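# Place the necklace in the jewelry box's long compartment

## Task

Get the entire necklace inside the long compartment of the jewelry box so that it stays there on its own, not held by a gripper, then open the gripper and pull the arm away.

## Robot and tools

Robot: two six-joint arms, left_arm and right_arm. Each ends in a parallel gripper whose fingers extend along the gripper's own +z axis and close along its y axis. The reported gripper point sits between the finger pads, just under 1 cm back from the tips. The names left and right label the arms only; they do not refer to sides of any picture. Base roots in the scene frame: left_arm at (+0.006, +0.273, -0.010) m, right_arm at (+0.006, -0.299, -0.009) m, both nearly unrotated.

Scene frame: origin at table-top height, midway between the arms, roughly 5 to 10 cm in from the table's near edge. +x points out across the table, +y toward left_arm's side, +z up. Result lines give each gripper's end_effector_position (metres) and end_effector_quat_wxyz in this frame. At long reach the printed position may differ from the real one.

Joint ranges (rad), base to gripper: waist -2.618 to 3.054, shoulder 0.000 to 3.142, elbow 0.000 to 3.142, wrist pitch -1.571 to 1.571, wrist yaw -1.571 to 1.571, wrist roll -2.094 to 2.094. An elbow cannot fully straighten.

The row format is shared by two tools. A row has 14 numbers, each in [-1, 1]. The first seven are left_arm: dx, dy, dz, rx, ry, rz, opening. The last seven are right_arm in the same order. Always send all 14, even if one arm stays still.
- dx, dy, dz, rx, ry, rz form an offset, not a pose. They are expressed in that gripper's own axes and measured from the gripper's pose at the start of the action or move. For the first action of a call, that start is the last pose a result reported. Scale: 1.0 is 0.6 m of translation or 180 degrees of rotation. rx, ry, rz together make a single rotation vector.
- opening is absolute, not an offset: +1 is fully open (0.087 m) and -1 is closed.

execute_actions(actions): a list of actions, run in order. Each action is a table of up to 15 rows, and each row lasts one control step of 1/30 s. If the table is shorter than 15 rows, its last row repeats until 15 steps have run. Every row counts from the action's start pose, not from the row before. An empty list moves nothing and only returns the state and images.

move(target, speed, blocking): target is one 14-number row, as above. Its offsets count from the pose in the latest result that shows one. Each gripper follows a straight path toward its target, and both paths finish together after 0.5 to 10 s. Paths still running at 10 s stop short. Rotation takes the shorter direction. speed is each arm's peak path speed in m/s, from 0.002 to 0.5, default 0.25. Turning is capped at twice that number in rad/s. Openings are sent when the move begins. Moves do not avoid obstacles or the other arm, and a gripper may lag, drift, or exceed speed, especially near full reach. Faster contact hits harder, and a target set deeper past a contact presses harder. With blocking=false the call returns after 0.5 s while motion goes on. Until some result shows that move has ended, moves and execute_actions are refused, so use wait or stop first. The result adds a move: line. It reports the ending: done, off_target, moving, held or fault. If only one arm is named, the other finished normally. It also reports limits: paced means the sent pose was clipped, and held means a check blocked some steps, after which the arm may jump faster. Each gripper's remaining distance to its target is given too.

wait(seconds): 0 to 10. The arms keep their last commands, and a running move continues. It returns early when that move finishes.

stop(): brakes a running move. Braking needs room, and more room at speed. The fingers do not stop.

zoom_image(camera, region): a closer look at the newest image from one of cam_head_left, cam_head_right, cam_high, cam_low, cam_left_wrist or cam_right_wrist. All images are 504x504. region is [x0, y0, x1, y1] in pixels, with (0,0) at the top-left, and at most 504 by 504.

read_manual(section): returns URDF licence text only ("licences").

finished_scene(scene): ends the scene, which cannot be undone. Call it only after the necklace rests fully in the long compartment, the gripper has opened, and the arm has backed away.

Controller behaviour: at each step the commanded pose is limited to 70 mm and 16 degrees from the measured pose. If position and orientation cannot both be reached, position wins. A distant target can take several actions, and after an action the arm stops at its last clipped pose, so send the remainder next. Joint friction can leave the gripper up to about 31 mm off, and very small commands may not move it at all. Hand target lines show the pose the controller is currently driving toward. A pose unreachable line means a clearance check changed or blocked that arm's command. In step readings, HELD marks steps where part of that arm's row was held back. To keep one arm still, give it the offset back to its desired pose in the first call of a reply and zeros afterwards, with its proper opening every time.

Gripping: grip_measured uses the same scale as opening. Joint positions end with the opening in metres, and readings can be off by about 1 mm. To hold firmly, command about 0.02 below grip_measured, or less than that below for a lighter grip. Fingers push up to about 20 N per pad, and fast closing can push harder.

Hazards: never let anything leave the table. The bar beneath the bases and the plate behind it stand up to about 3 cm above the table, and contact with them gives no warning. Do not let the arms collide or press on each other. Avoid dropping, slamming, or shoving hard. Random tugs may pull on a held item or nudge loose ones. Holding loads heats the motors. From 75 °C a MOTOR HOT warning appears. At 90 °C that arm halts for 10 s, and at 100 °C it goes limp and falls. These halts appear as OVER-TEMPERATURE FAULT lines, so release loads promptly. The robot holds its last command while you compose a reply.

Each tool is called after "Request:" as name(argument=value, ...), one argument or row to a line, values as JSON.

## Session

Request:
execute_actions(
  actions=[],
)

Scene clock: 0.00 s.
left_arm: end_effector_position=(+0.1838, +0.2903, +0.1246) grip_measured=+0.994 end_effector_quat_wxyz=(+0.543, -0.131, +0.823, +0.101) | right_arm: end_effector_position=(+0.3381, -0.0990, +0.3283) grip_measured=+0.984 end_effector_quat_wxyz=(+0.362, +0.315, +0.756, +0.444)
Joint positions: left_arm=[-0.564  0.26   0.446 -0.835 -0.848 -0.491  0.087] | right_arm=[ 0.362  1.172  1.243 -0.422 -0.089  1.251  0.087]
Joint velocities: left_arm=[-0.012  0.002 -0.007  0.007  0.037 -0.007 -0.   ] | right_arm=[ 0.012 -0.017 -0.012  0.037  0.066 -0.066 -0.001]
Hand target (left_arm): +0.184, +0.290, +0.125; +0.543, -0.131, +0.823, +0.101
Hand target (right_arm): +0.338, -0.099, +0.328; +0.362, +0.315, +0.756, +0.444

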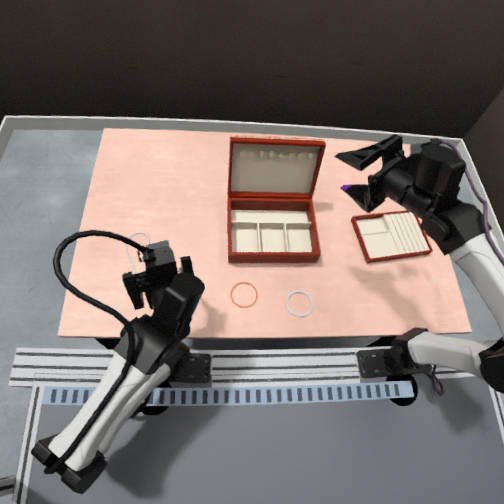

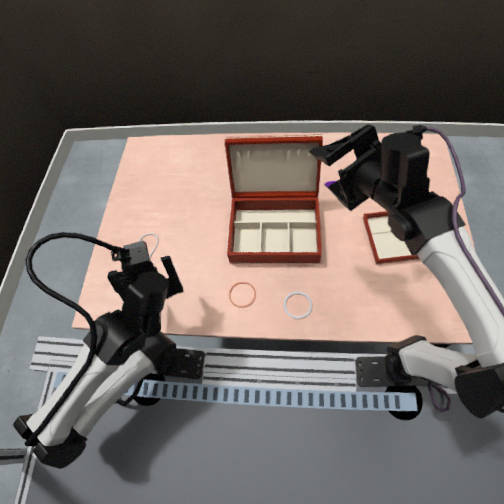

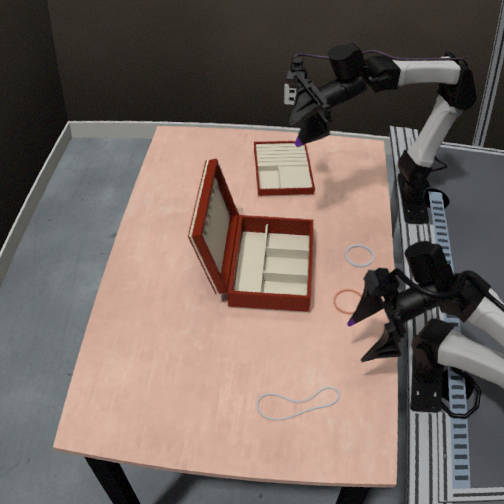

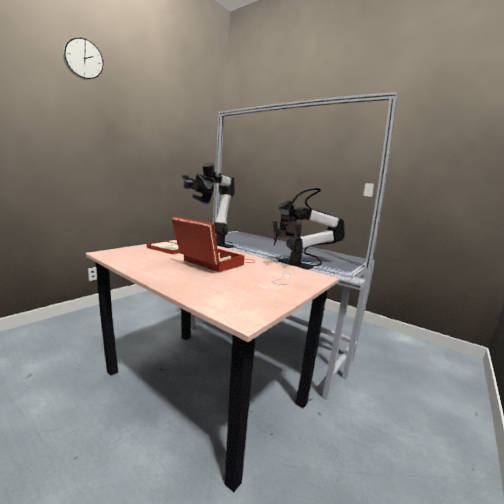

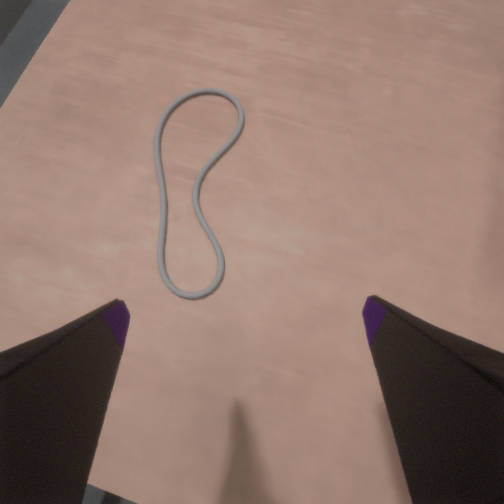

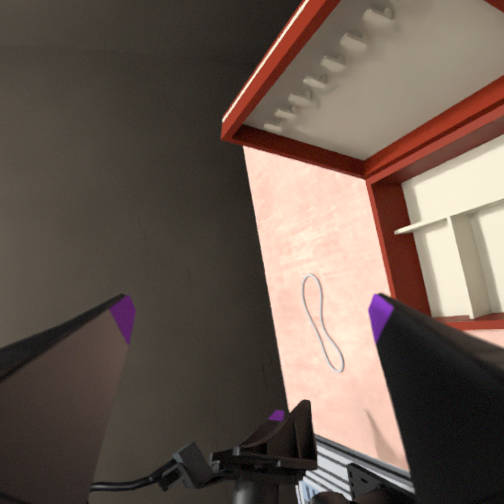

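Request:
zoom_image(
  camera="cam_head_left",
  region=[200,120,350,280],
)

Request:
zoom_image(
  camera="cam_high",
  region=[180,130,340,320],
)

Request:
zoom_image(
  camera="cam_left_wrist",
  region=[100,60,320,320],
)

Request:
zoom_image(
  camera="cam_right_wrist",
  region=[280,100,504,400],
)

Region (200, 120, 350, 280) of cam_head_left's 504x504 image, scaled by 3.150, with more detail than that image has; it fills the left 472 columns of this view, and the rest is white.

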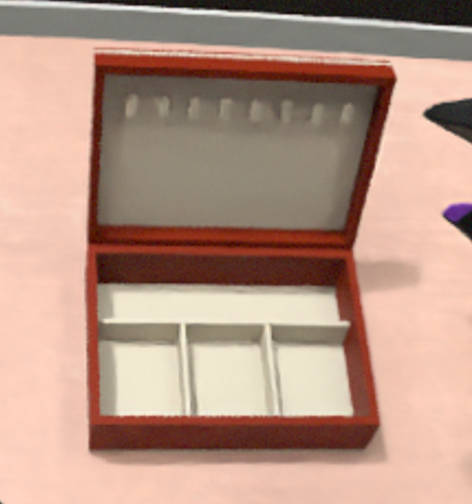

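Region (180, 130, 340, 320) of cam_high's 504x504 image, scaled by 2.653, with more detail than that image has; it fills the left 424 columns of this view, and the rest is white.

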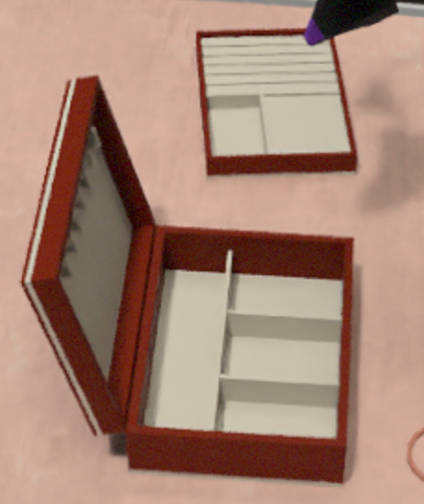

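Region (100, 60, 320, 320) of cam_left_wrist's 504x504 image, scaled by 1.938, with more detail than that image has; it fills the left 426 columns of this view, and the rest is white.

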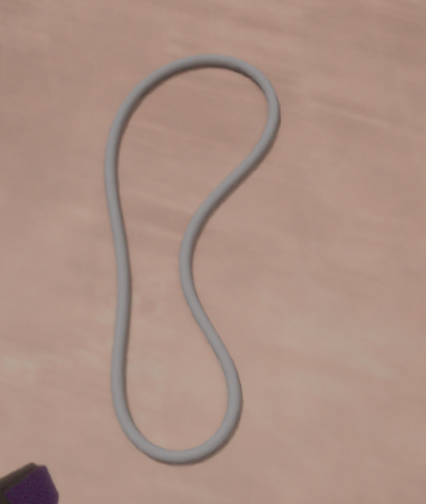

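Region (280, 100, 504, 400) of cam_right_wrist's 504x504 image, scaled by 1.680, with more detail than that image has; it fills the left 376 columns of this view, and the rest is white.

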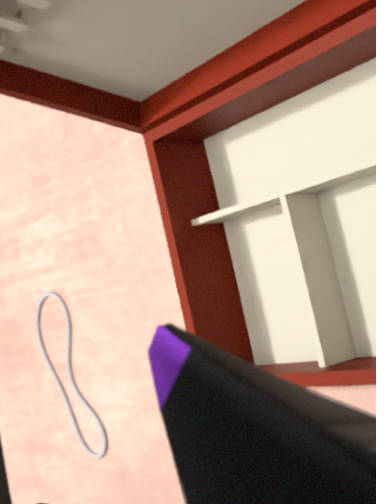

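Request:
move(
  target=[0.0369,0.0386,0.3627,0.3522,0.2417,0.5217,-0.4, -0.392,-0.164,-0.123,0.0596,-0.2004,0.0761,1],
  speed=0.4,
)

Scene clock: 6.60 s.
left_arm: end_effector_position=(+0.3531, +0.3741, +0.0213) grip_measured=-0.400 end_effector_quat_wxyz=(+0.010, +0.701, +0.713, -0.004) | right_arm: end_effector_position=(+0.3826, -0.3504, +0.3221) grip_measured=+0.984 end_effector_quat_wxyz=(+0.483, +0.553, +0.611, +0.296)
Joint positions: left_arm=[ 0.236  1.944  1.372 -1.005  0.023  1.737  0.026] | right_arm=[-0.32   1.15   1.22  -0.439 -0.091  1.251  0.087]
Joint velocities: left_arm=[-0.017  0.002  0.002 -0.066 -0.037 -0.066 -0.001] | right_arm=[ 0.012  0.007  0.012  0.022  0.037 -0.037 -0.   ]
Hand target (left_arm): +0.355, +0.372, +0.020; +0.002, +0.709, +0.705, -0.008
Hand target (right_arm): +0.387, -0.358, +0.326; +0.490, +0.556, +0.604, +0.292
Off the commanded pose (left_arm): 0.005 m, 2 deg.
Off the commanded pose (right_arm): 0.012 m, 1 deg.
move: off_target (right_arm); limits=paced

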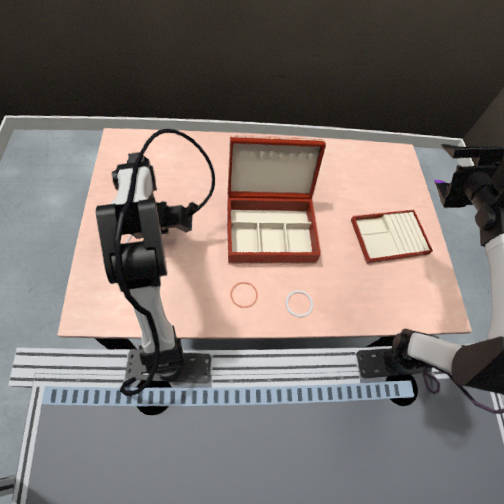

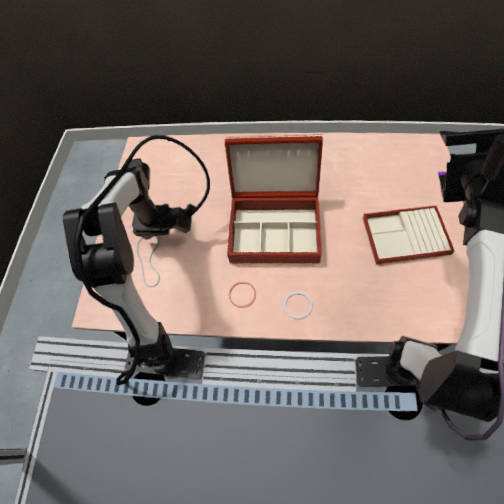

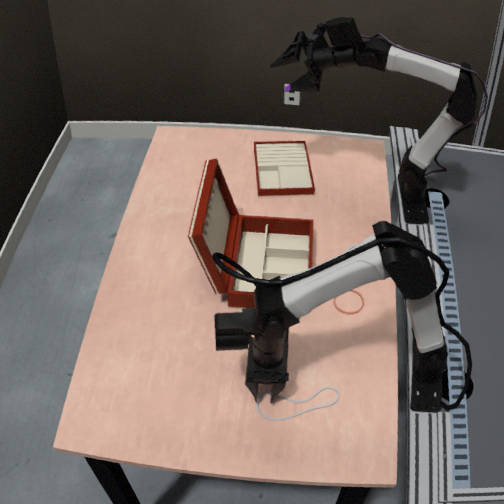

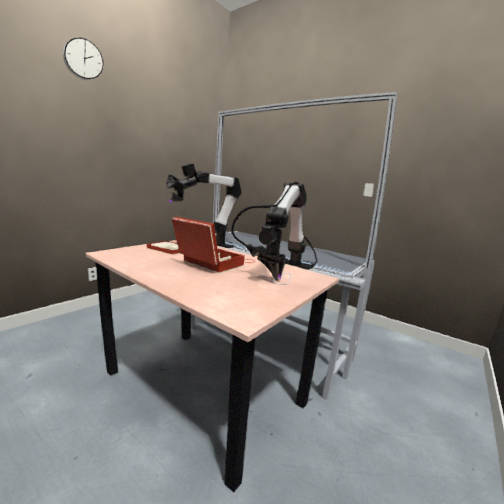

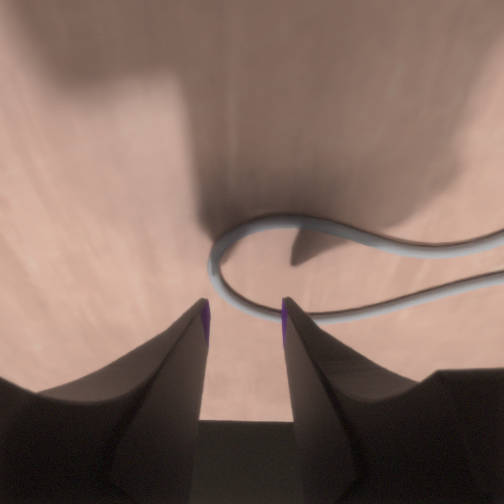

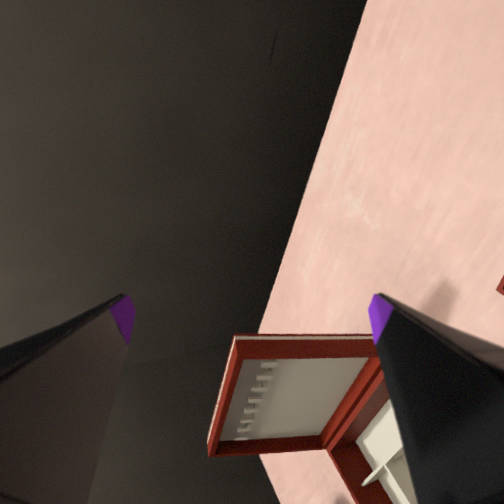

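Request:
execute_actions(
  actions=[
    [[0.001,0.002,0.008,0.002,0,0,-0.4,0,0,0,0,0,0,1],[0.002,0.003,0.015,0.004,0,0,-0.4,0,0,0,0,0,0,1],[0.002,0.004,0.021,0.006,0,0,-0.4,0,0,0,0,0,0,1],[0.003,0.005,0.026,0.007,0,0,-0.4,0,0,0,0,0,0,1],[0.003,0.006,0.030,0.008,0,0,-0.4,0,0,0,0,0,0,1],[0.004,0.007,0.034,0.009,0,0,-0.4,0,0,0,0,0,0,1],[0.004,0.008,0.038,0.010,0,0,-0.4,0,0,0,0,0,0,1],[0.005,0.009,0.041,0.010,0,0,-0.4,0,0,0,0,0,0,1],[0.005,0.010,0.044,0.010,0,0,-0.4,0,0,0,0,0,0,1],[0.006,0.011,0.047,0.010,0,0,-0.4,0,0,0,0,0,0,1],[0.006,0.012,0.050,0.010,0,0,-0.4,0,0,0,0,0,0,1],[0.006,0.012,0.052,0.010,0,0,-0.4,0,0,0,0,0,0,1],[0.006,0.013,0.054,0.010,0,0,-0.4,0,0,0,0,0,0,1],[0.006,0.013,0.0555,0.010,0,0,-0.4,0,0,0,0,0,0,1]],
  ],
)

Request:
wait(
  seconds=0.3,
)

Scene clock: 8.20 s.
left_arm: end_effector_position=(+0.3557, +0.3750, +0.0026) grip_measured=-0.400 end_effector_quat_wxyz=(+0.000, +0.702, +0.712, -0.015) | right_arm: end_effector_position=(+0.3826, -0.3504, +0.3222) grip_measured=+0.984 end_effector_quat_wxyz=(+0.483, +0.553, +0.611, +0.296)
Joint positions: left_arm=[ 0.235  2.004  1.379 -0.982  0.019  1.738  0.026] | right_arm=[-0.32   1.15   1.22  -0.439 -0.091  1.251  0.087]
Joint velocities: left_arm=[ 0.007 -0.012  0.012 -0.037 -0.051  0.007  0.001] | right_arm=[ 0.007 -0.017 -0.012 -0.037 -0.066 -0.051 -0.001]
Hand target (left_arm): +0.361, +0.377, -0.011; -0.001, +0.702, +0.712, -0.015
Hand target (right_arm): +0.383, -0.350, +0.322; +0.483, +0.553, +0.611, +0.296
Off the commanded pose (left_arm): 0.016 m, 0 deg.
Off the commanded pose (right_arm): 0.000 m, 0 deg.
Step readings (end_effector_position):
0: left_arm (+0.3526, +0.3743, +0.0213) | right_arm (+0.3826, -0.3504, +0.3222)
1: left_arm (+0.3526, +0.3743, +0.0213) | right_arm (+0.3826, -0.3504, +0.3222)
2: left_arm (+0.3526, +0.3742, +0.0211) | right_arm (+0.3826, -0.3504, +0.3222)
4: left_arm (+0.3521, +0.3742, +0.0186) | right_arm (+0.3826, -0.3504, +0.3222)
8: left_arm (+0.3504, +0.3742, +0.0064) | right_arm (+0.3826, -0.3504, +0.3222)
15: end_effector_position above

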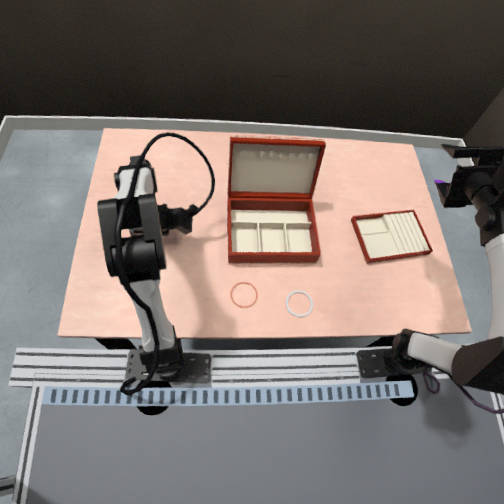

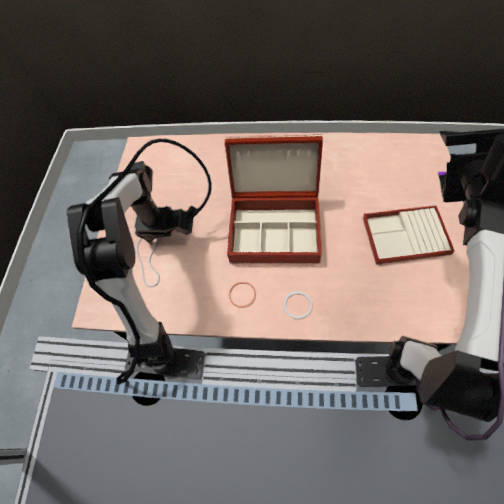

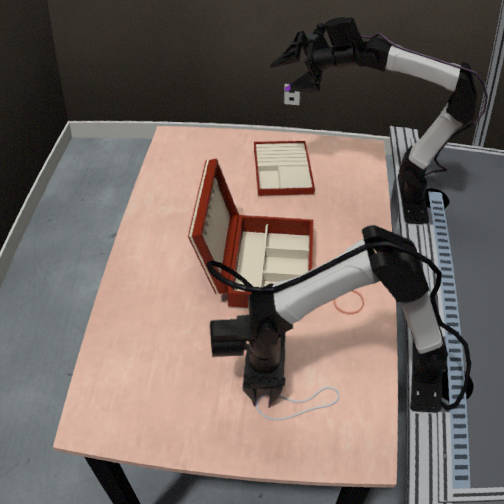

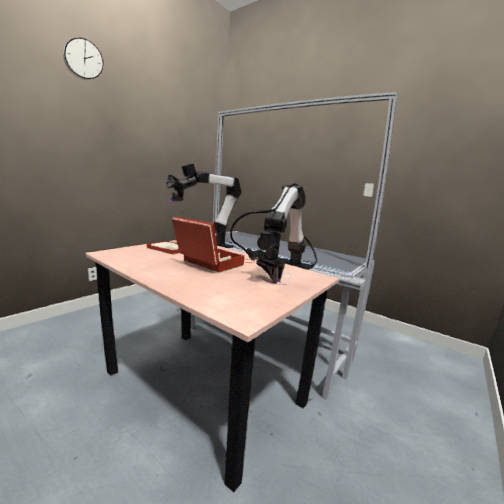

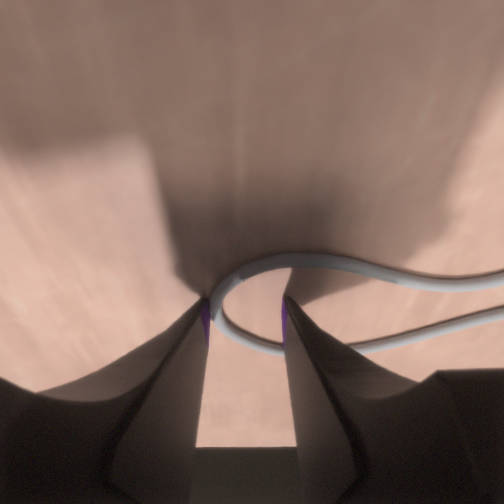

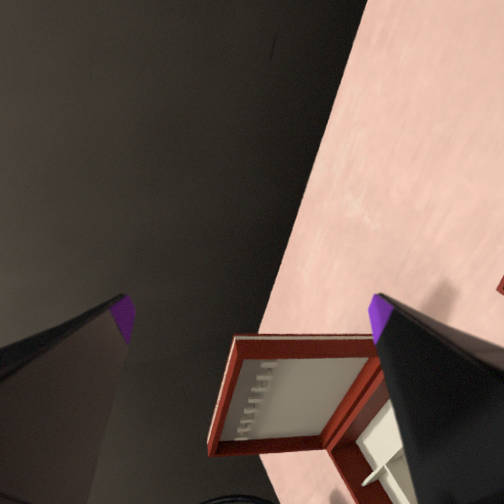

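Scene clock: 8.50 s.
left_arm: end_effector_position=(+0.3557, +0.3750, +0.0026) grip_measured=-0.400 end_effector_quat_wxyz=(+0.000, +0.702, +0.712, -0.015) | right_arm: end_effector_position=(+0.3826, -0.3504, +0.3222) grip_measured=+0.984 end_effector_quat_wxyz=(+0.483, +0.553, +0.611, +0.296)
Joint positions: left_arm=[ 0.235  2.004  1.379 -0.982  0.019  1.738  0.026] | right_arm=[-0.32   1.15   1.22  -0.439 -0.091  1.251  0.087]
Joint velocities: left_arm=[ 0.002 -0.007  0.002 -0.007 -0.037  0.022 -0.   ] | right_arm=[-0.012 -0.017 -0.007 -0.022 -0.081  0.007  0.   ]
Hand target (left_arm): +0.361, +0.377, -0.011; -0.001, +0.702, +0.712, -0.015
Hand target (right_arm): +0.383, -0.350, +0.322; +0.483, +0.553, +0.611, +0.296
Off the commanded pose (left_arm): 0.016 m, 0 deg.
Off the commanded pose (right_arm): 0.000 m, 0 deg.
wait: 0.30 s; at rest by 0.17 s

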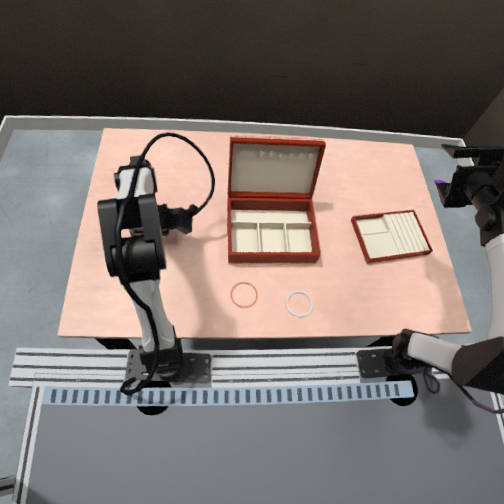

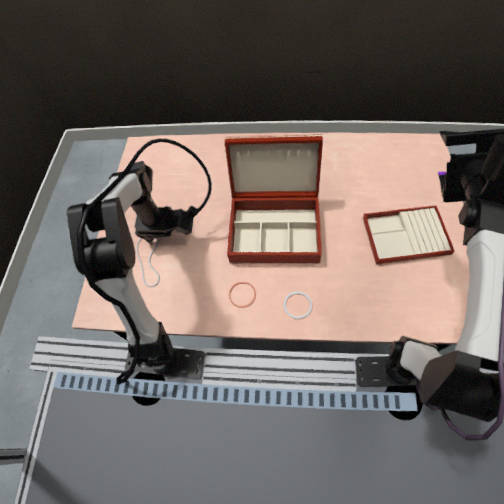

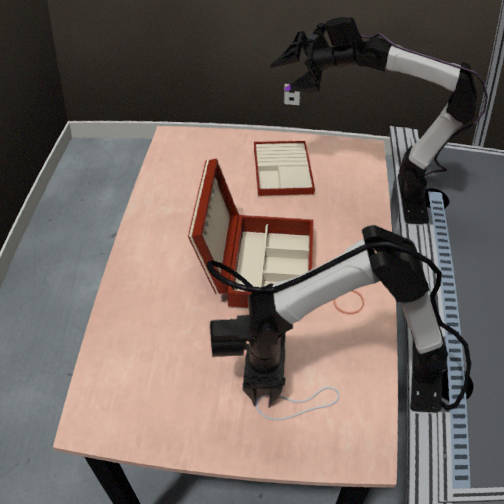

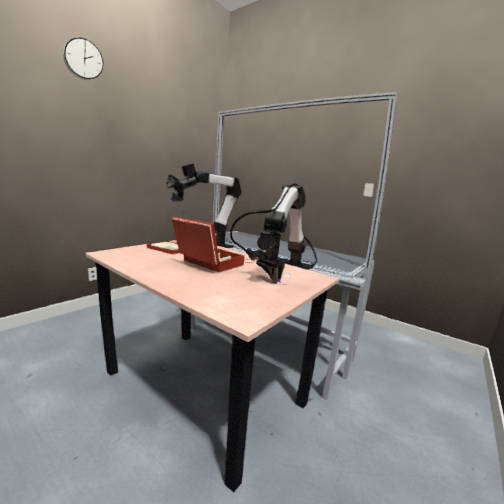

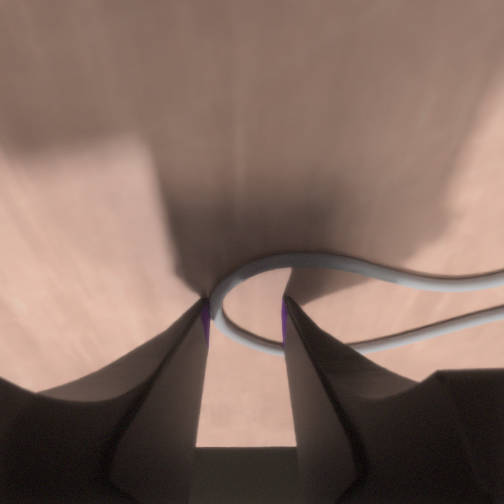

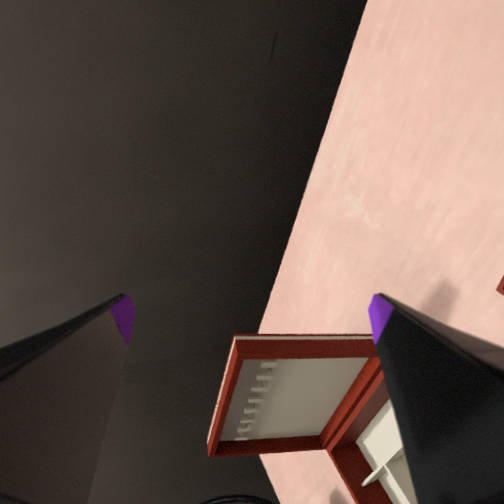

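Request:
zoom_image(
  camera="cam_left_wrist",
  region=[170,240,330,380],
)

Region (170, 240, 330, 380) of cam_left_wrist's 504x504 image, scaled by 3.150, with more detail than that image has; it fills the top 441 rows of this view, and the rest is white.

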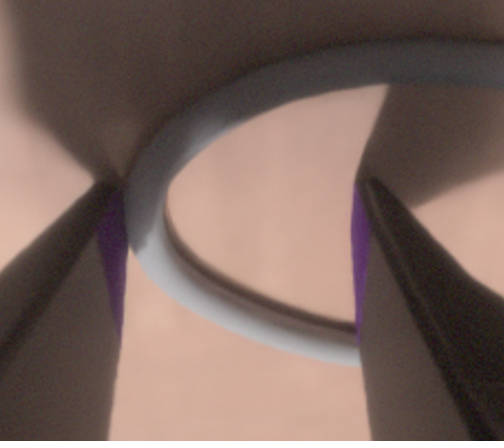

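Request:
execute_actions(
  actions=[
    [[0.003,0.004,0.028,0.004,0,0,-0.45,0,0,0,0,0,0,1],[0.003,0.002,0.030,0.006,0,0,-0.5,0,0,0,0,0,0,1],[0.003,0.0,0.032,0.008,0,0,-0.55,0,0,0,0,0,0,1],[0.003,0.0,0.032,0.008,0,0,-0.6,0,0,0,0,0,0,1],[0.003,0.0,0.032,0.008,0,0,-0.65,0,0,0,0,0,0,1],[0.003,0.0,0.032,0.008,0,0,-0.7,0,0,0,0,0,0,1],[0.003,0.0,0.032,0.008,0,0,-0.75,0,0,0,0,0,0,1],[0.003,0.0,0.032,0.008,0,0,-0.79,0,0,0,0,0,0,1],[0.003,0.0,0.032,0.008,0,0,-0.83,0,0,0,0,0,0,1],[0.003,0.0,0.032,0.008,0,0,-0.86,0,0,0,0,0,0,1],[0.003,0.0,0.032,0.008,0,0,-0.89,0,0,0,0,0,0,1],[0.003,0.0,0.032,0.008,0,0,-0.91,0,0,0,0,0,0,1],[0.003,0.0,0.032,0.008,0,0,-0.93,0,0,0,0,0,0,1],[0.003,0.0,0.032,0.008,0,0,-0.95,0,0,0,0,0,0,1],[0.003,0.0,0.032,0.008,0,0,-0.97,0,0,0,0,0,0,1]],
  ],
)

Request:
execute_actions(
  actions=[],
)

Scene clock: 9.37 s.
left_arm: end_effector_position=(+0.3562, +0.3769, +0.0027) grip_measured=-0.940 end_effector_quat_wxyz=(-0.003, +0.702, +0.712, -0.011) | right_arm: end_effector_position=(+0.3826, -0.3504, +0.3222) grip_measured=+0.984 end_effector_quat_wxyz=(+0.483, +0.553, +0.611, +0.296)
Joint positions: left_arm=[ 0.235  2.005  1.379 -0.978  0.009  1.738  0.003] | right_arm=[-0.32   1.15   1.22  -0.439 -0.091  1.251  0.087]
Joint velocities: left_arm=[-0.007 -0.012  0.007  0.051  0.007 -0.037 -0.001] | right_arm=[ 0.012  0.002 -0.007 -0.022 -0.066  0.037 -0.001]
Hand target (left_arm): +0.355, +0.376, -0.016; -0.009, +0.702, +0.712, -0.024
Hand target (right_arm): +0.383, -0.350, +0.322; +0.483, +0.553, +0.611, +0.296
Off the commanded pose (left_arm): 0.019 m, 2 deg.
Off the commanded pose (right_arm): 0.000 m, 0 deg.
Step readings (end_effector_position):
0: left_arm (+0.3557, +0.3750, +0.0026) | right_arm (+0.3826, -0.3504, +0.3222)
1: left_arm (+0.3557, +0.3751, +0.0026) | right_arm (+0.3826, -0.3504, +0.3222)
2: left_arm (+0.3557, +0.3753, +0.0026) | right_arm (+0.3826, -0.3504, +0.3222)
4: left_arm (+0.3556, +0.3757, +0.0027) | right_arm (+0.3826, -0.3504, +0.3222)
8: left_arm (+0.3560, +0.3764, +0.0029) | right_arm (+0.3826, -0.3504, +0.3222)
15: end_effector_position above

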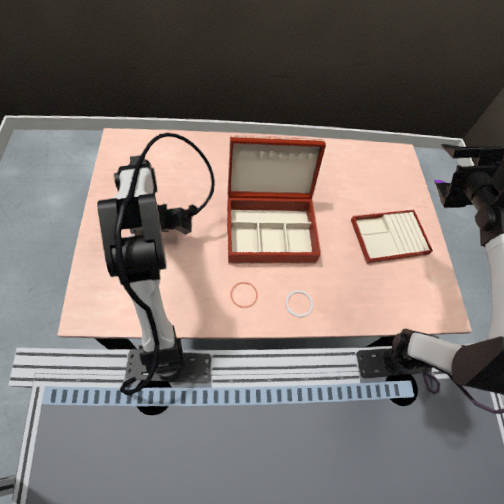

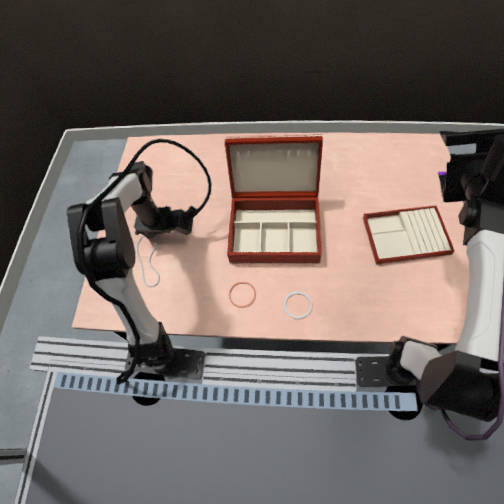

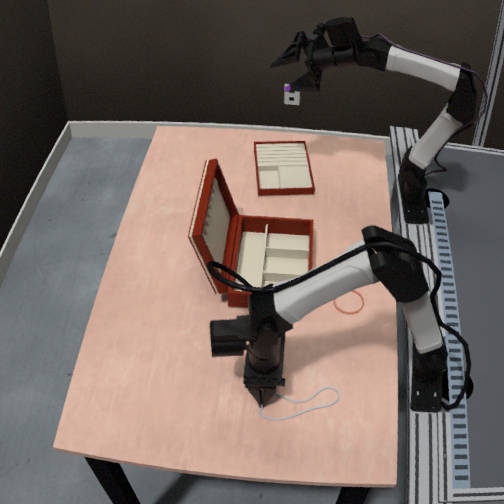

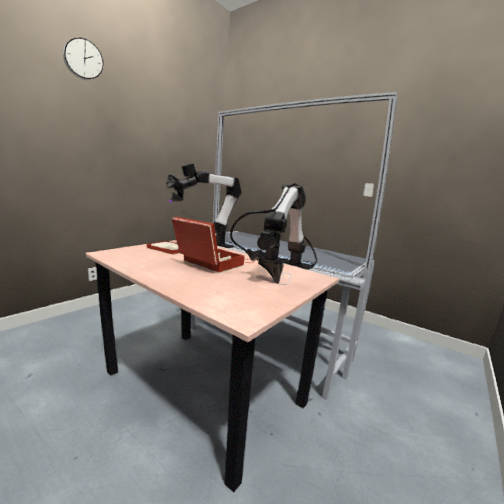

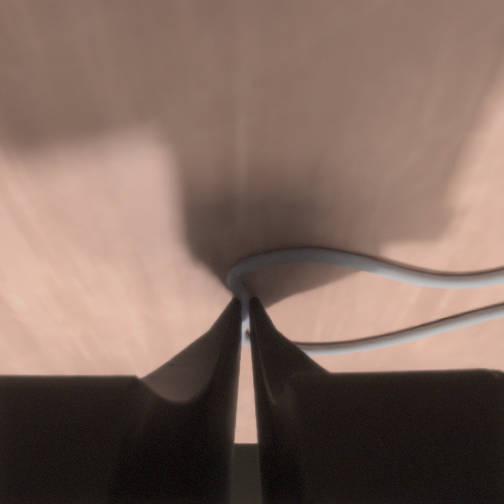

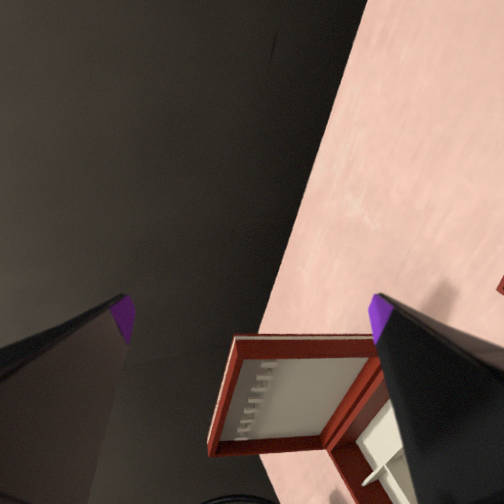

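Scene clock: 9.37 s.
left_arm: end_effector_position=(+0.3562, +0.3769, +0.0027) grip_measured=-0.940 end_effector_quat_wxyz=(-0.003, +0.702, +0.712, -0.011) | right_arm: end_effector_position=(+0.3826, -0.3504, +0.3222) grip_measured=+0.984 end_effector_quat_wxyz=(+0.483, +0.553, +0.611, +0.296)
Joint positions: left_arm=[ 0.235  2.005  1.379 -0.978  0.009  1.738  0.003] | right_arm=[-0.32   1.15   1.22  -0.439 -0.091  1.251  0.087]
Joint velocities: left_arm=[-0.007 -0.012  0.007  0.051  0.007 -0.037 -0.001] | right_arm=[ 0.012  0.002 -0.007 -0.022 -0.066  0.037 -0.001]
Hand target (left_arm): +0.355, +0.376, -0.016; -0.009, +0.702, +0.712, -0.024
Hand target (right_arm): +0.383, -0.350, +0.322; +0.483, +0.553, +0.611, +0.296
Off the commanded pose (left_arm): 0.019 m, 2 deg.
Off the commanded pose (right_arm): 0.000 m, 0 deg.

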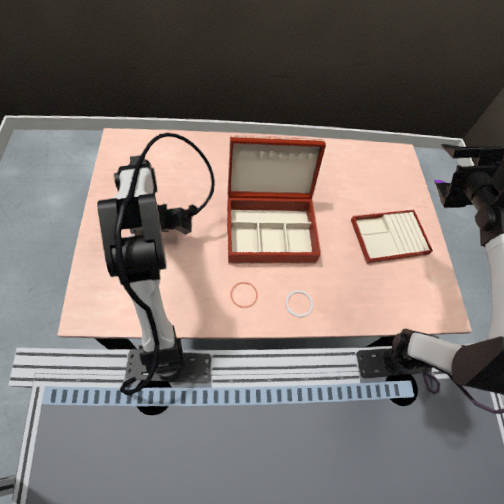

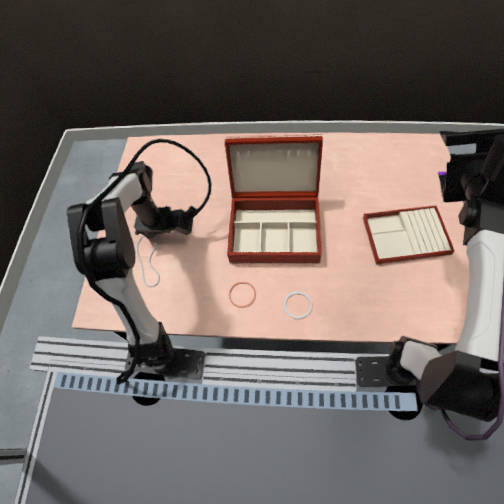

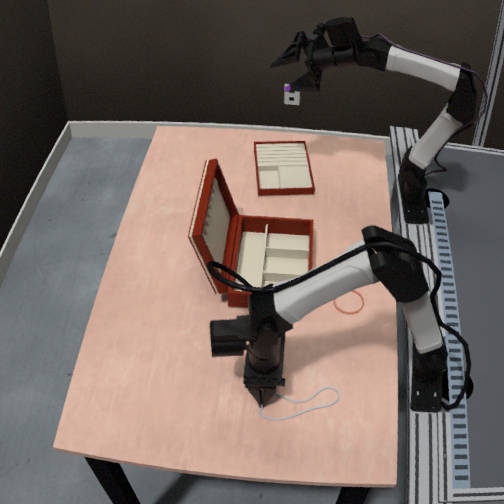

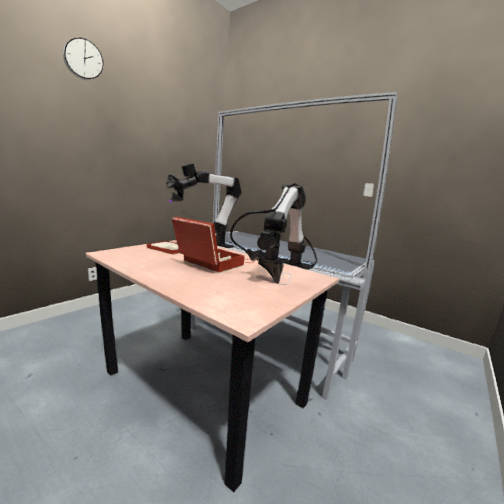

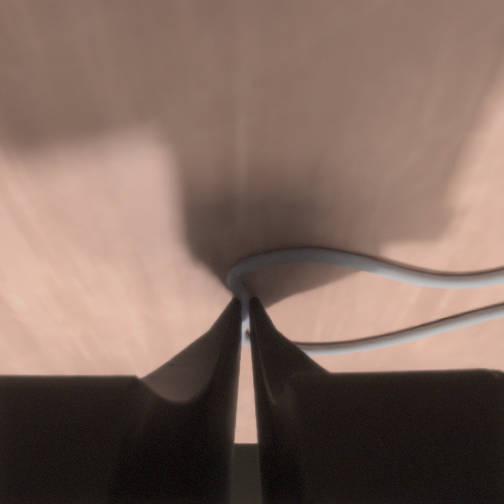

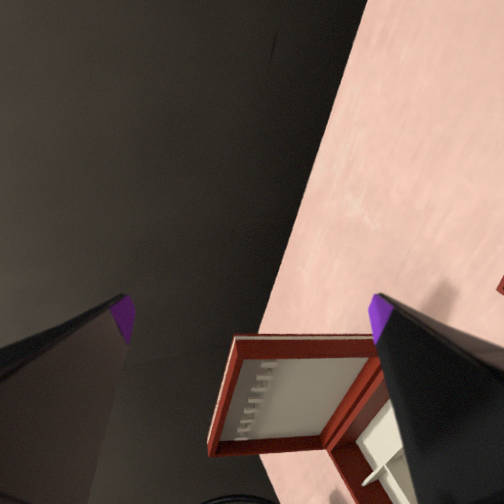

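Request:
move(
  target=[-0.08,0.095,-0.278,-0.21,0,0,-0.975, 0,0,0,0,0,0,1],
  speed=0.18,
)

Request:
zoom_image(
  camera="cam_high",
  region=[160,200,380,440],
)

Scene clock: 12.10 s.
left_arm: end_effector_position=(+0.4173, +0.3359, +0.1717) grip_measured=-0.941 end_effector_quat_wxyz=(+0.224, +0.664, +0.679, +0.219) | right_arm: end_effector_position=(+0.3826, -0.3504, +0.3222) grip_measured=+0.984 end_effector_quat_wxyz=(+0.483, +0.553, +0.611, +0.296)
Joint positions: left_arm=[ 0.127  1.558  1.326 -0.715  0.046  1.607  0.003] | right_arm=[-0.32   1.15   1.22  -0.439 -0.091  1.251  0.087]
Joint velocities: left_arm=[-0.007  0.002  0.002  0.022 -0.037  0.037  0.001] | right_arm=[-0.002  0.007  0.002 -0.037  0.022  0.007 -0.   ]
Hand target (left_arm): +0.416, +0.333, +0.168; +0.224, +0.664, +0.679, +0.221
Hand target (right_arm): +0.383, -0.350, +0.322; +0.483, +0.553, +0.611, +0.296
Off the commanded pose (left_arm): 0.005 m, 0 deg.
Off the commanded pose (right_arm): 0.000 m, 0 deg.
move: done

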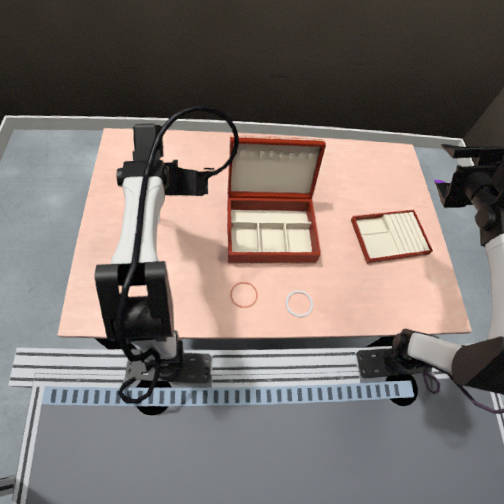

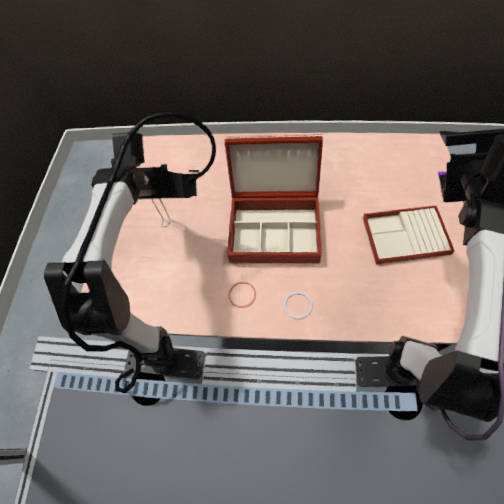

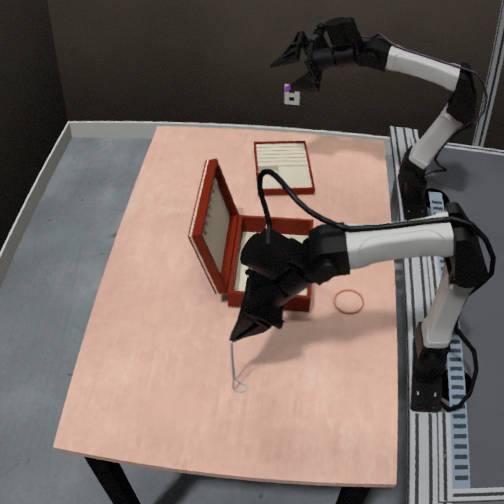

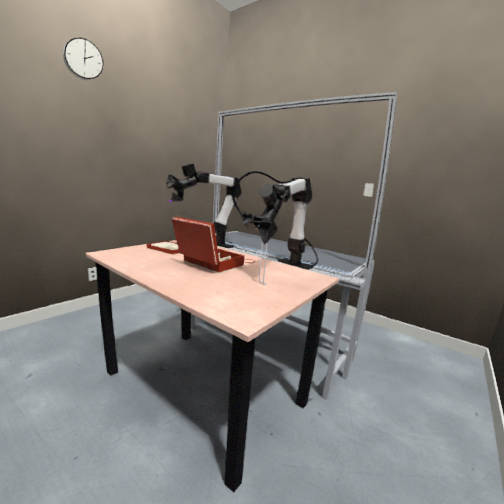

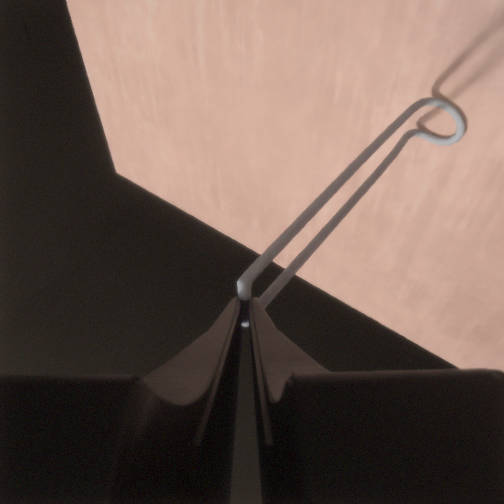

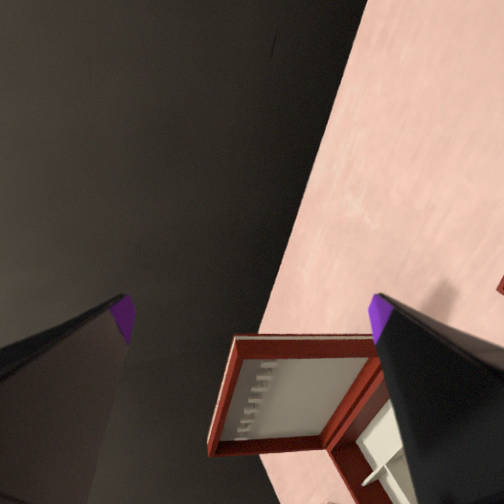

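Region (160, 200, 380, 440) of cam_high's 504x504 image, scaled by 2.100, with more detail than that image has; it fills the left 462 columns of this view, and the rest is white.

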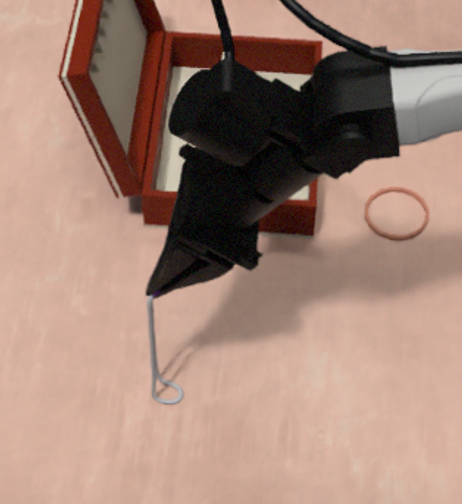

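Request:
move(
  target=[-0.302,0.095,-0.1487,-0.02,0,0,-0.975, 0,0,0,0,0,0,1],
  speed=0.13,
)

Request:
zoom_image(
  camera="cam_high",
  region=[170,130,350,340],
)

Request:
zoom_image(
  camera="cam_low",
  region=[150,160,300,300],
)

Scene clock: 14.87 s.
left_arm: end_effector_position=(+0.4109, +0.1573, +0.2827) grip_measured=-0.941 end_effector_quat_wxyz=(+0.250, +0.658, +0.666, +0.248) | right_arm: end_effector_position=(+0.3826, -0.3504, +0.3222) grip_measured=+0.984 end_effector_quat_wxyz=(+0.483, +0.553, +0.611, +0.296)
Joint positions: left_arm=[-0.432  1.72   1.915 -1.116 -0.307  1.175  0.003] | right_arm=[-0.32   1.15   1.22  -0.439 -0.091  1.251  0.087]
Joint velocities: left_arm=[ 0.012  0.002  0.007 -0.007 -0.066 -0.066 -0.   ] | right_arm=[-0.017 -0.012  0.002 -0.037  0.007  0.007  0.   ]
Hand target (left_arm): +0.411, +0.156, +0.281; +0.242, +0.658, +0.668, +0.248
Hand target (right_arm): +0.383, -0.350, +0.322; +0.483, +0.553, +0.611, +0.296
Off the commanded pose (left_arm): 0.004 m, 1 deg.
Off the commanded pose (right_arm): 0.000 m, 0 deg.
move: done

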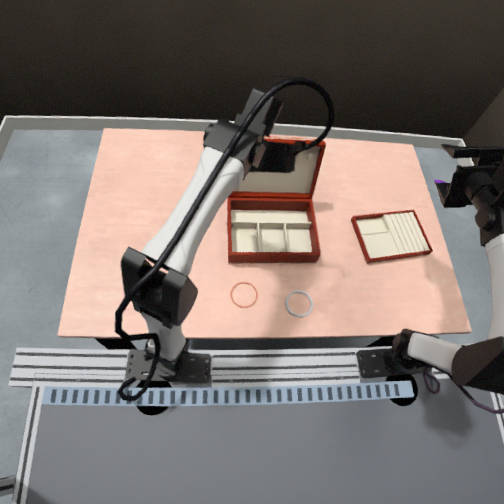

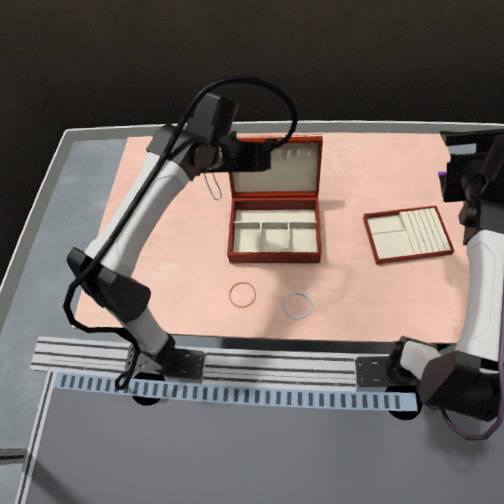

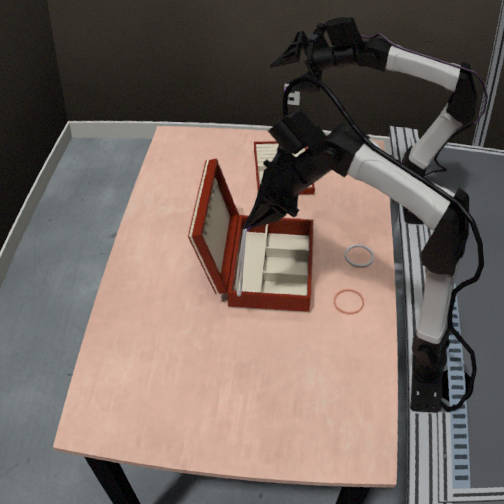

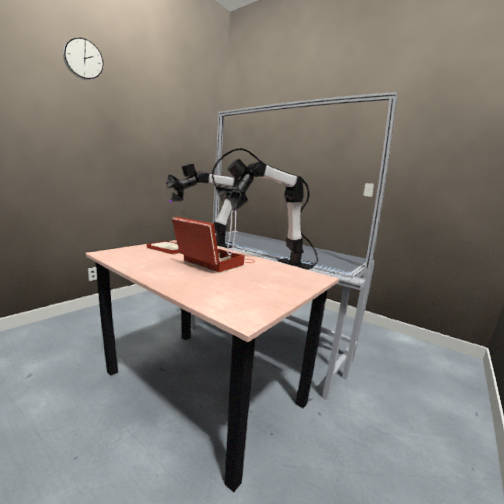

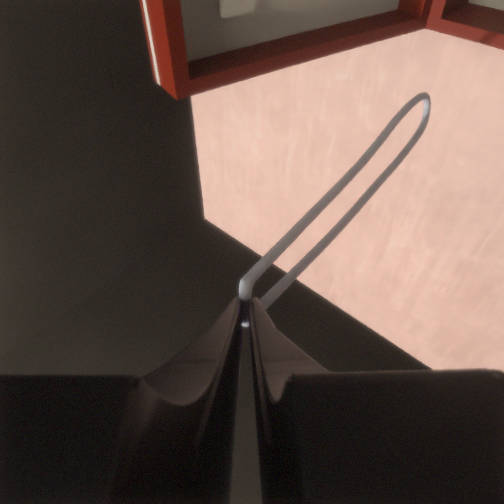

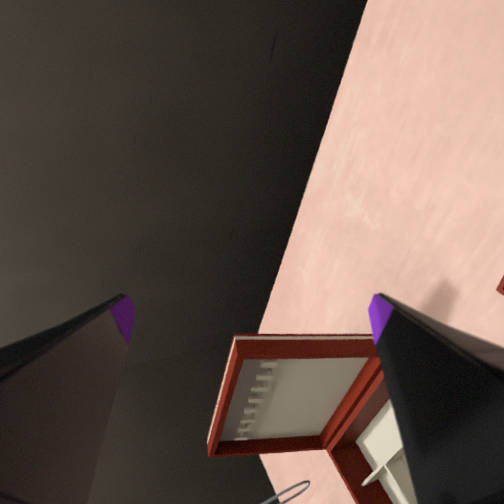

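Region (170, 130, 350, 340) of cam_high's 504x504 image, scaled by 2.400, with more detail than that image has; it fills the left 432 columns of this view, and the rest is white.

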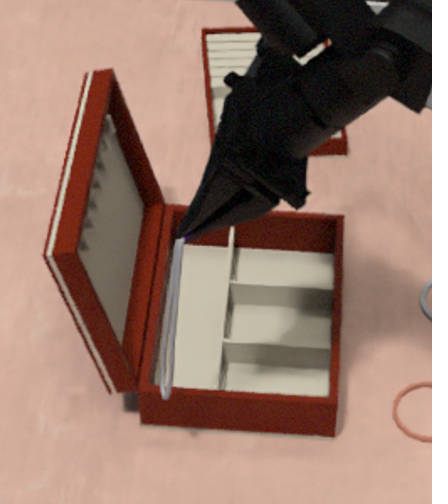

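Region (150, 160, 300, 300) of cam_low's 504x504 image, scaled by 3.360, with more detail than that image has; it fills the top 470 rows of this view, and the rest is white.

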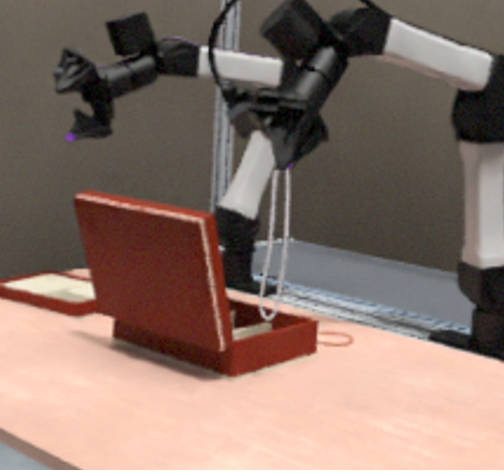

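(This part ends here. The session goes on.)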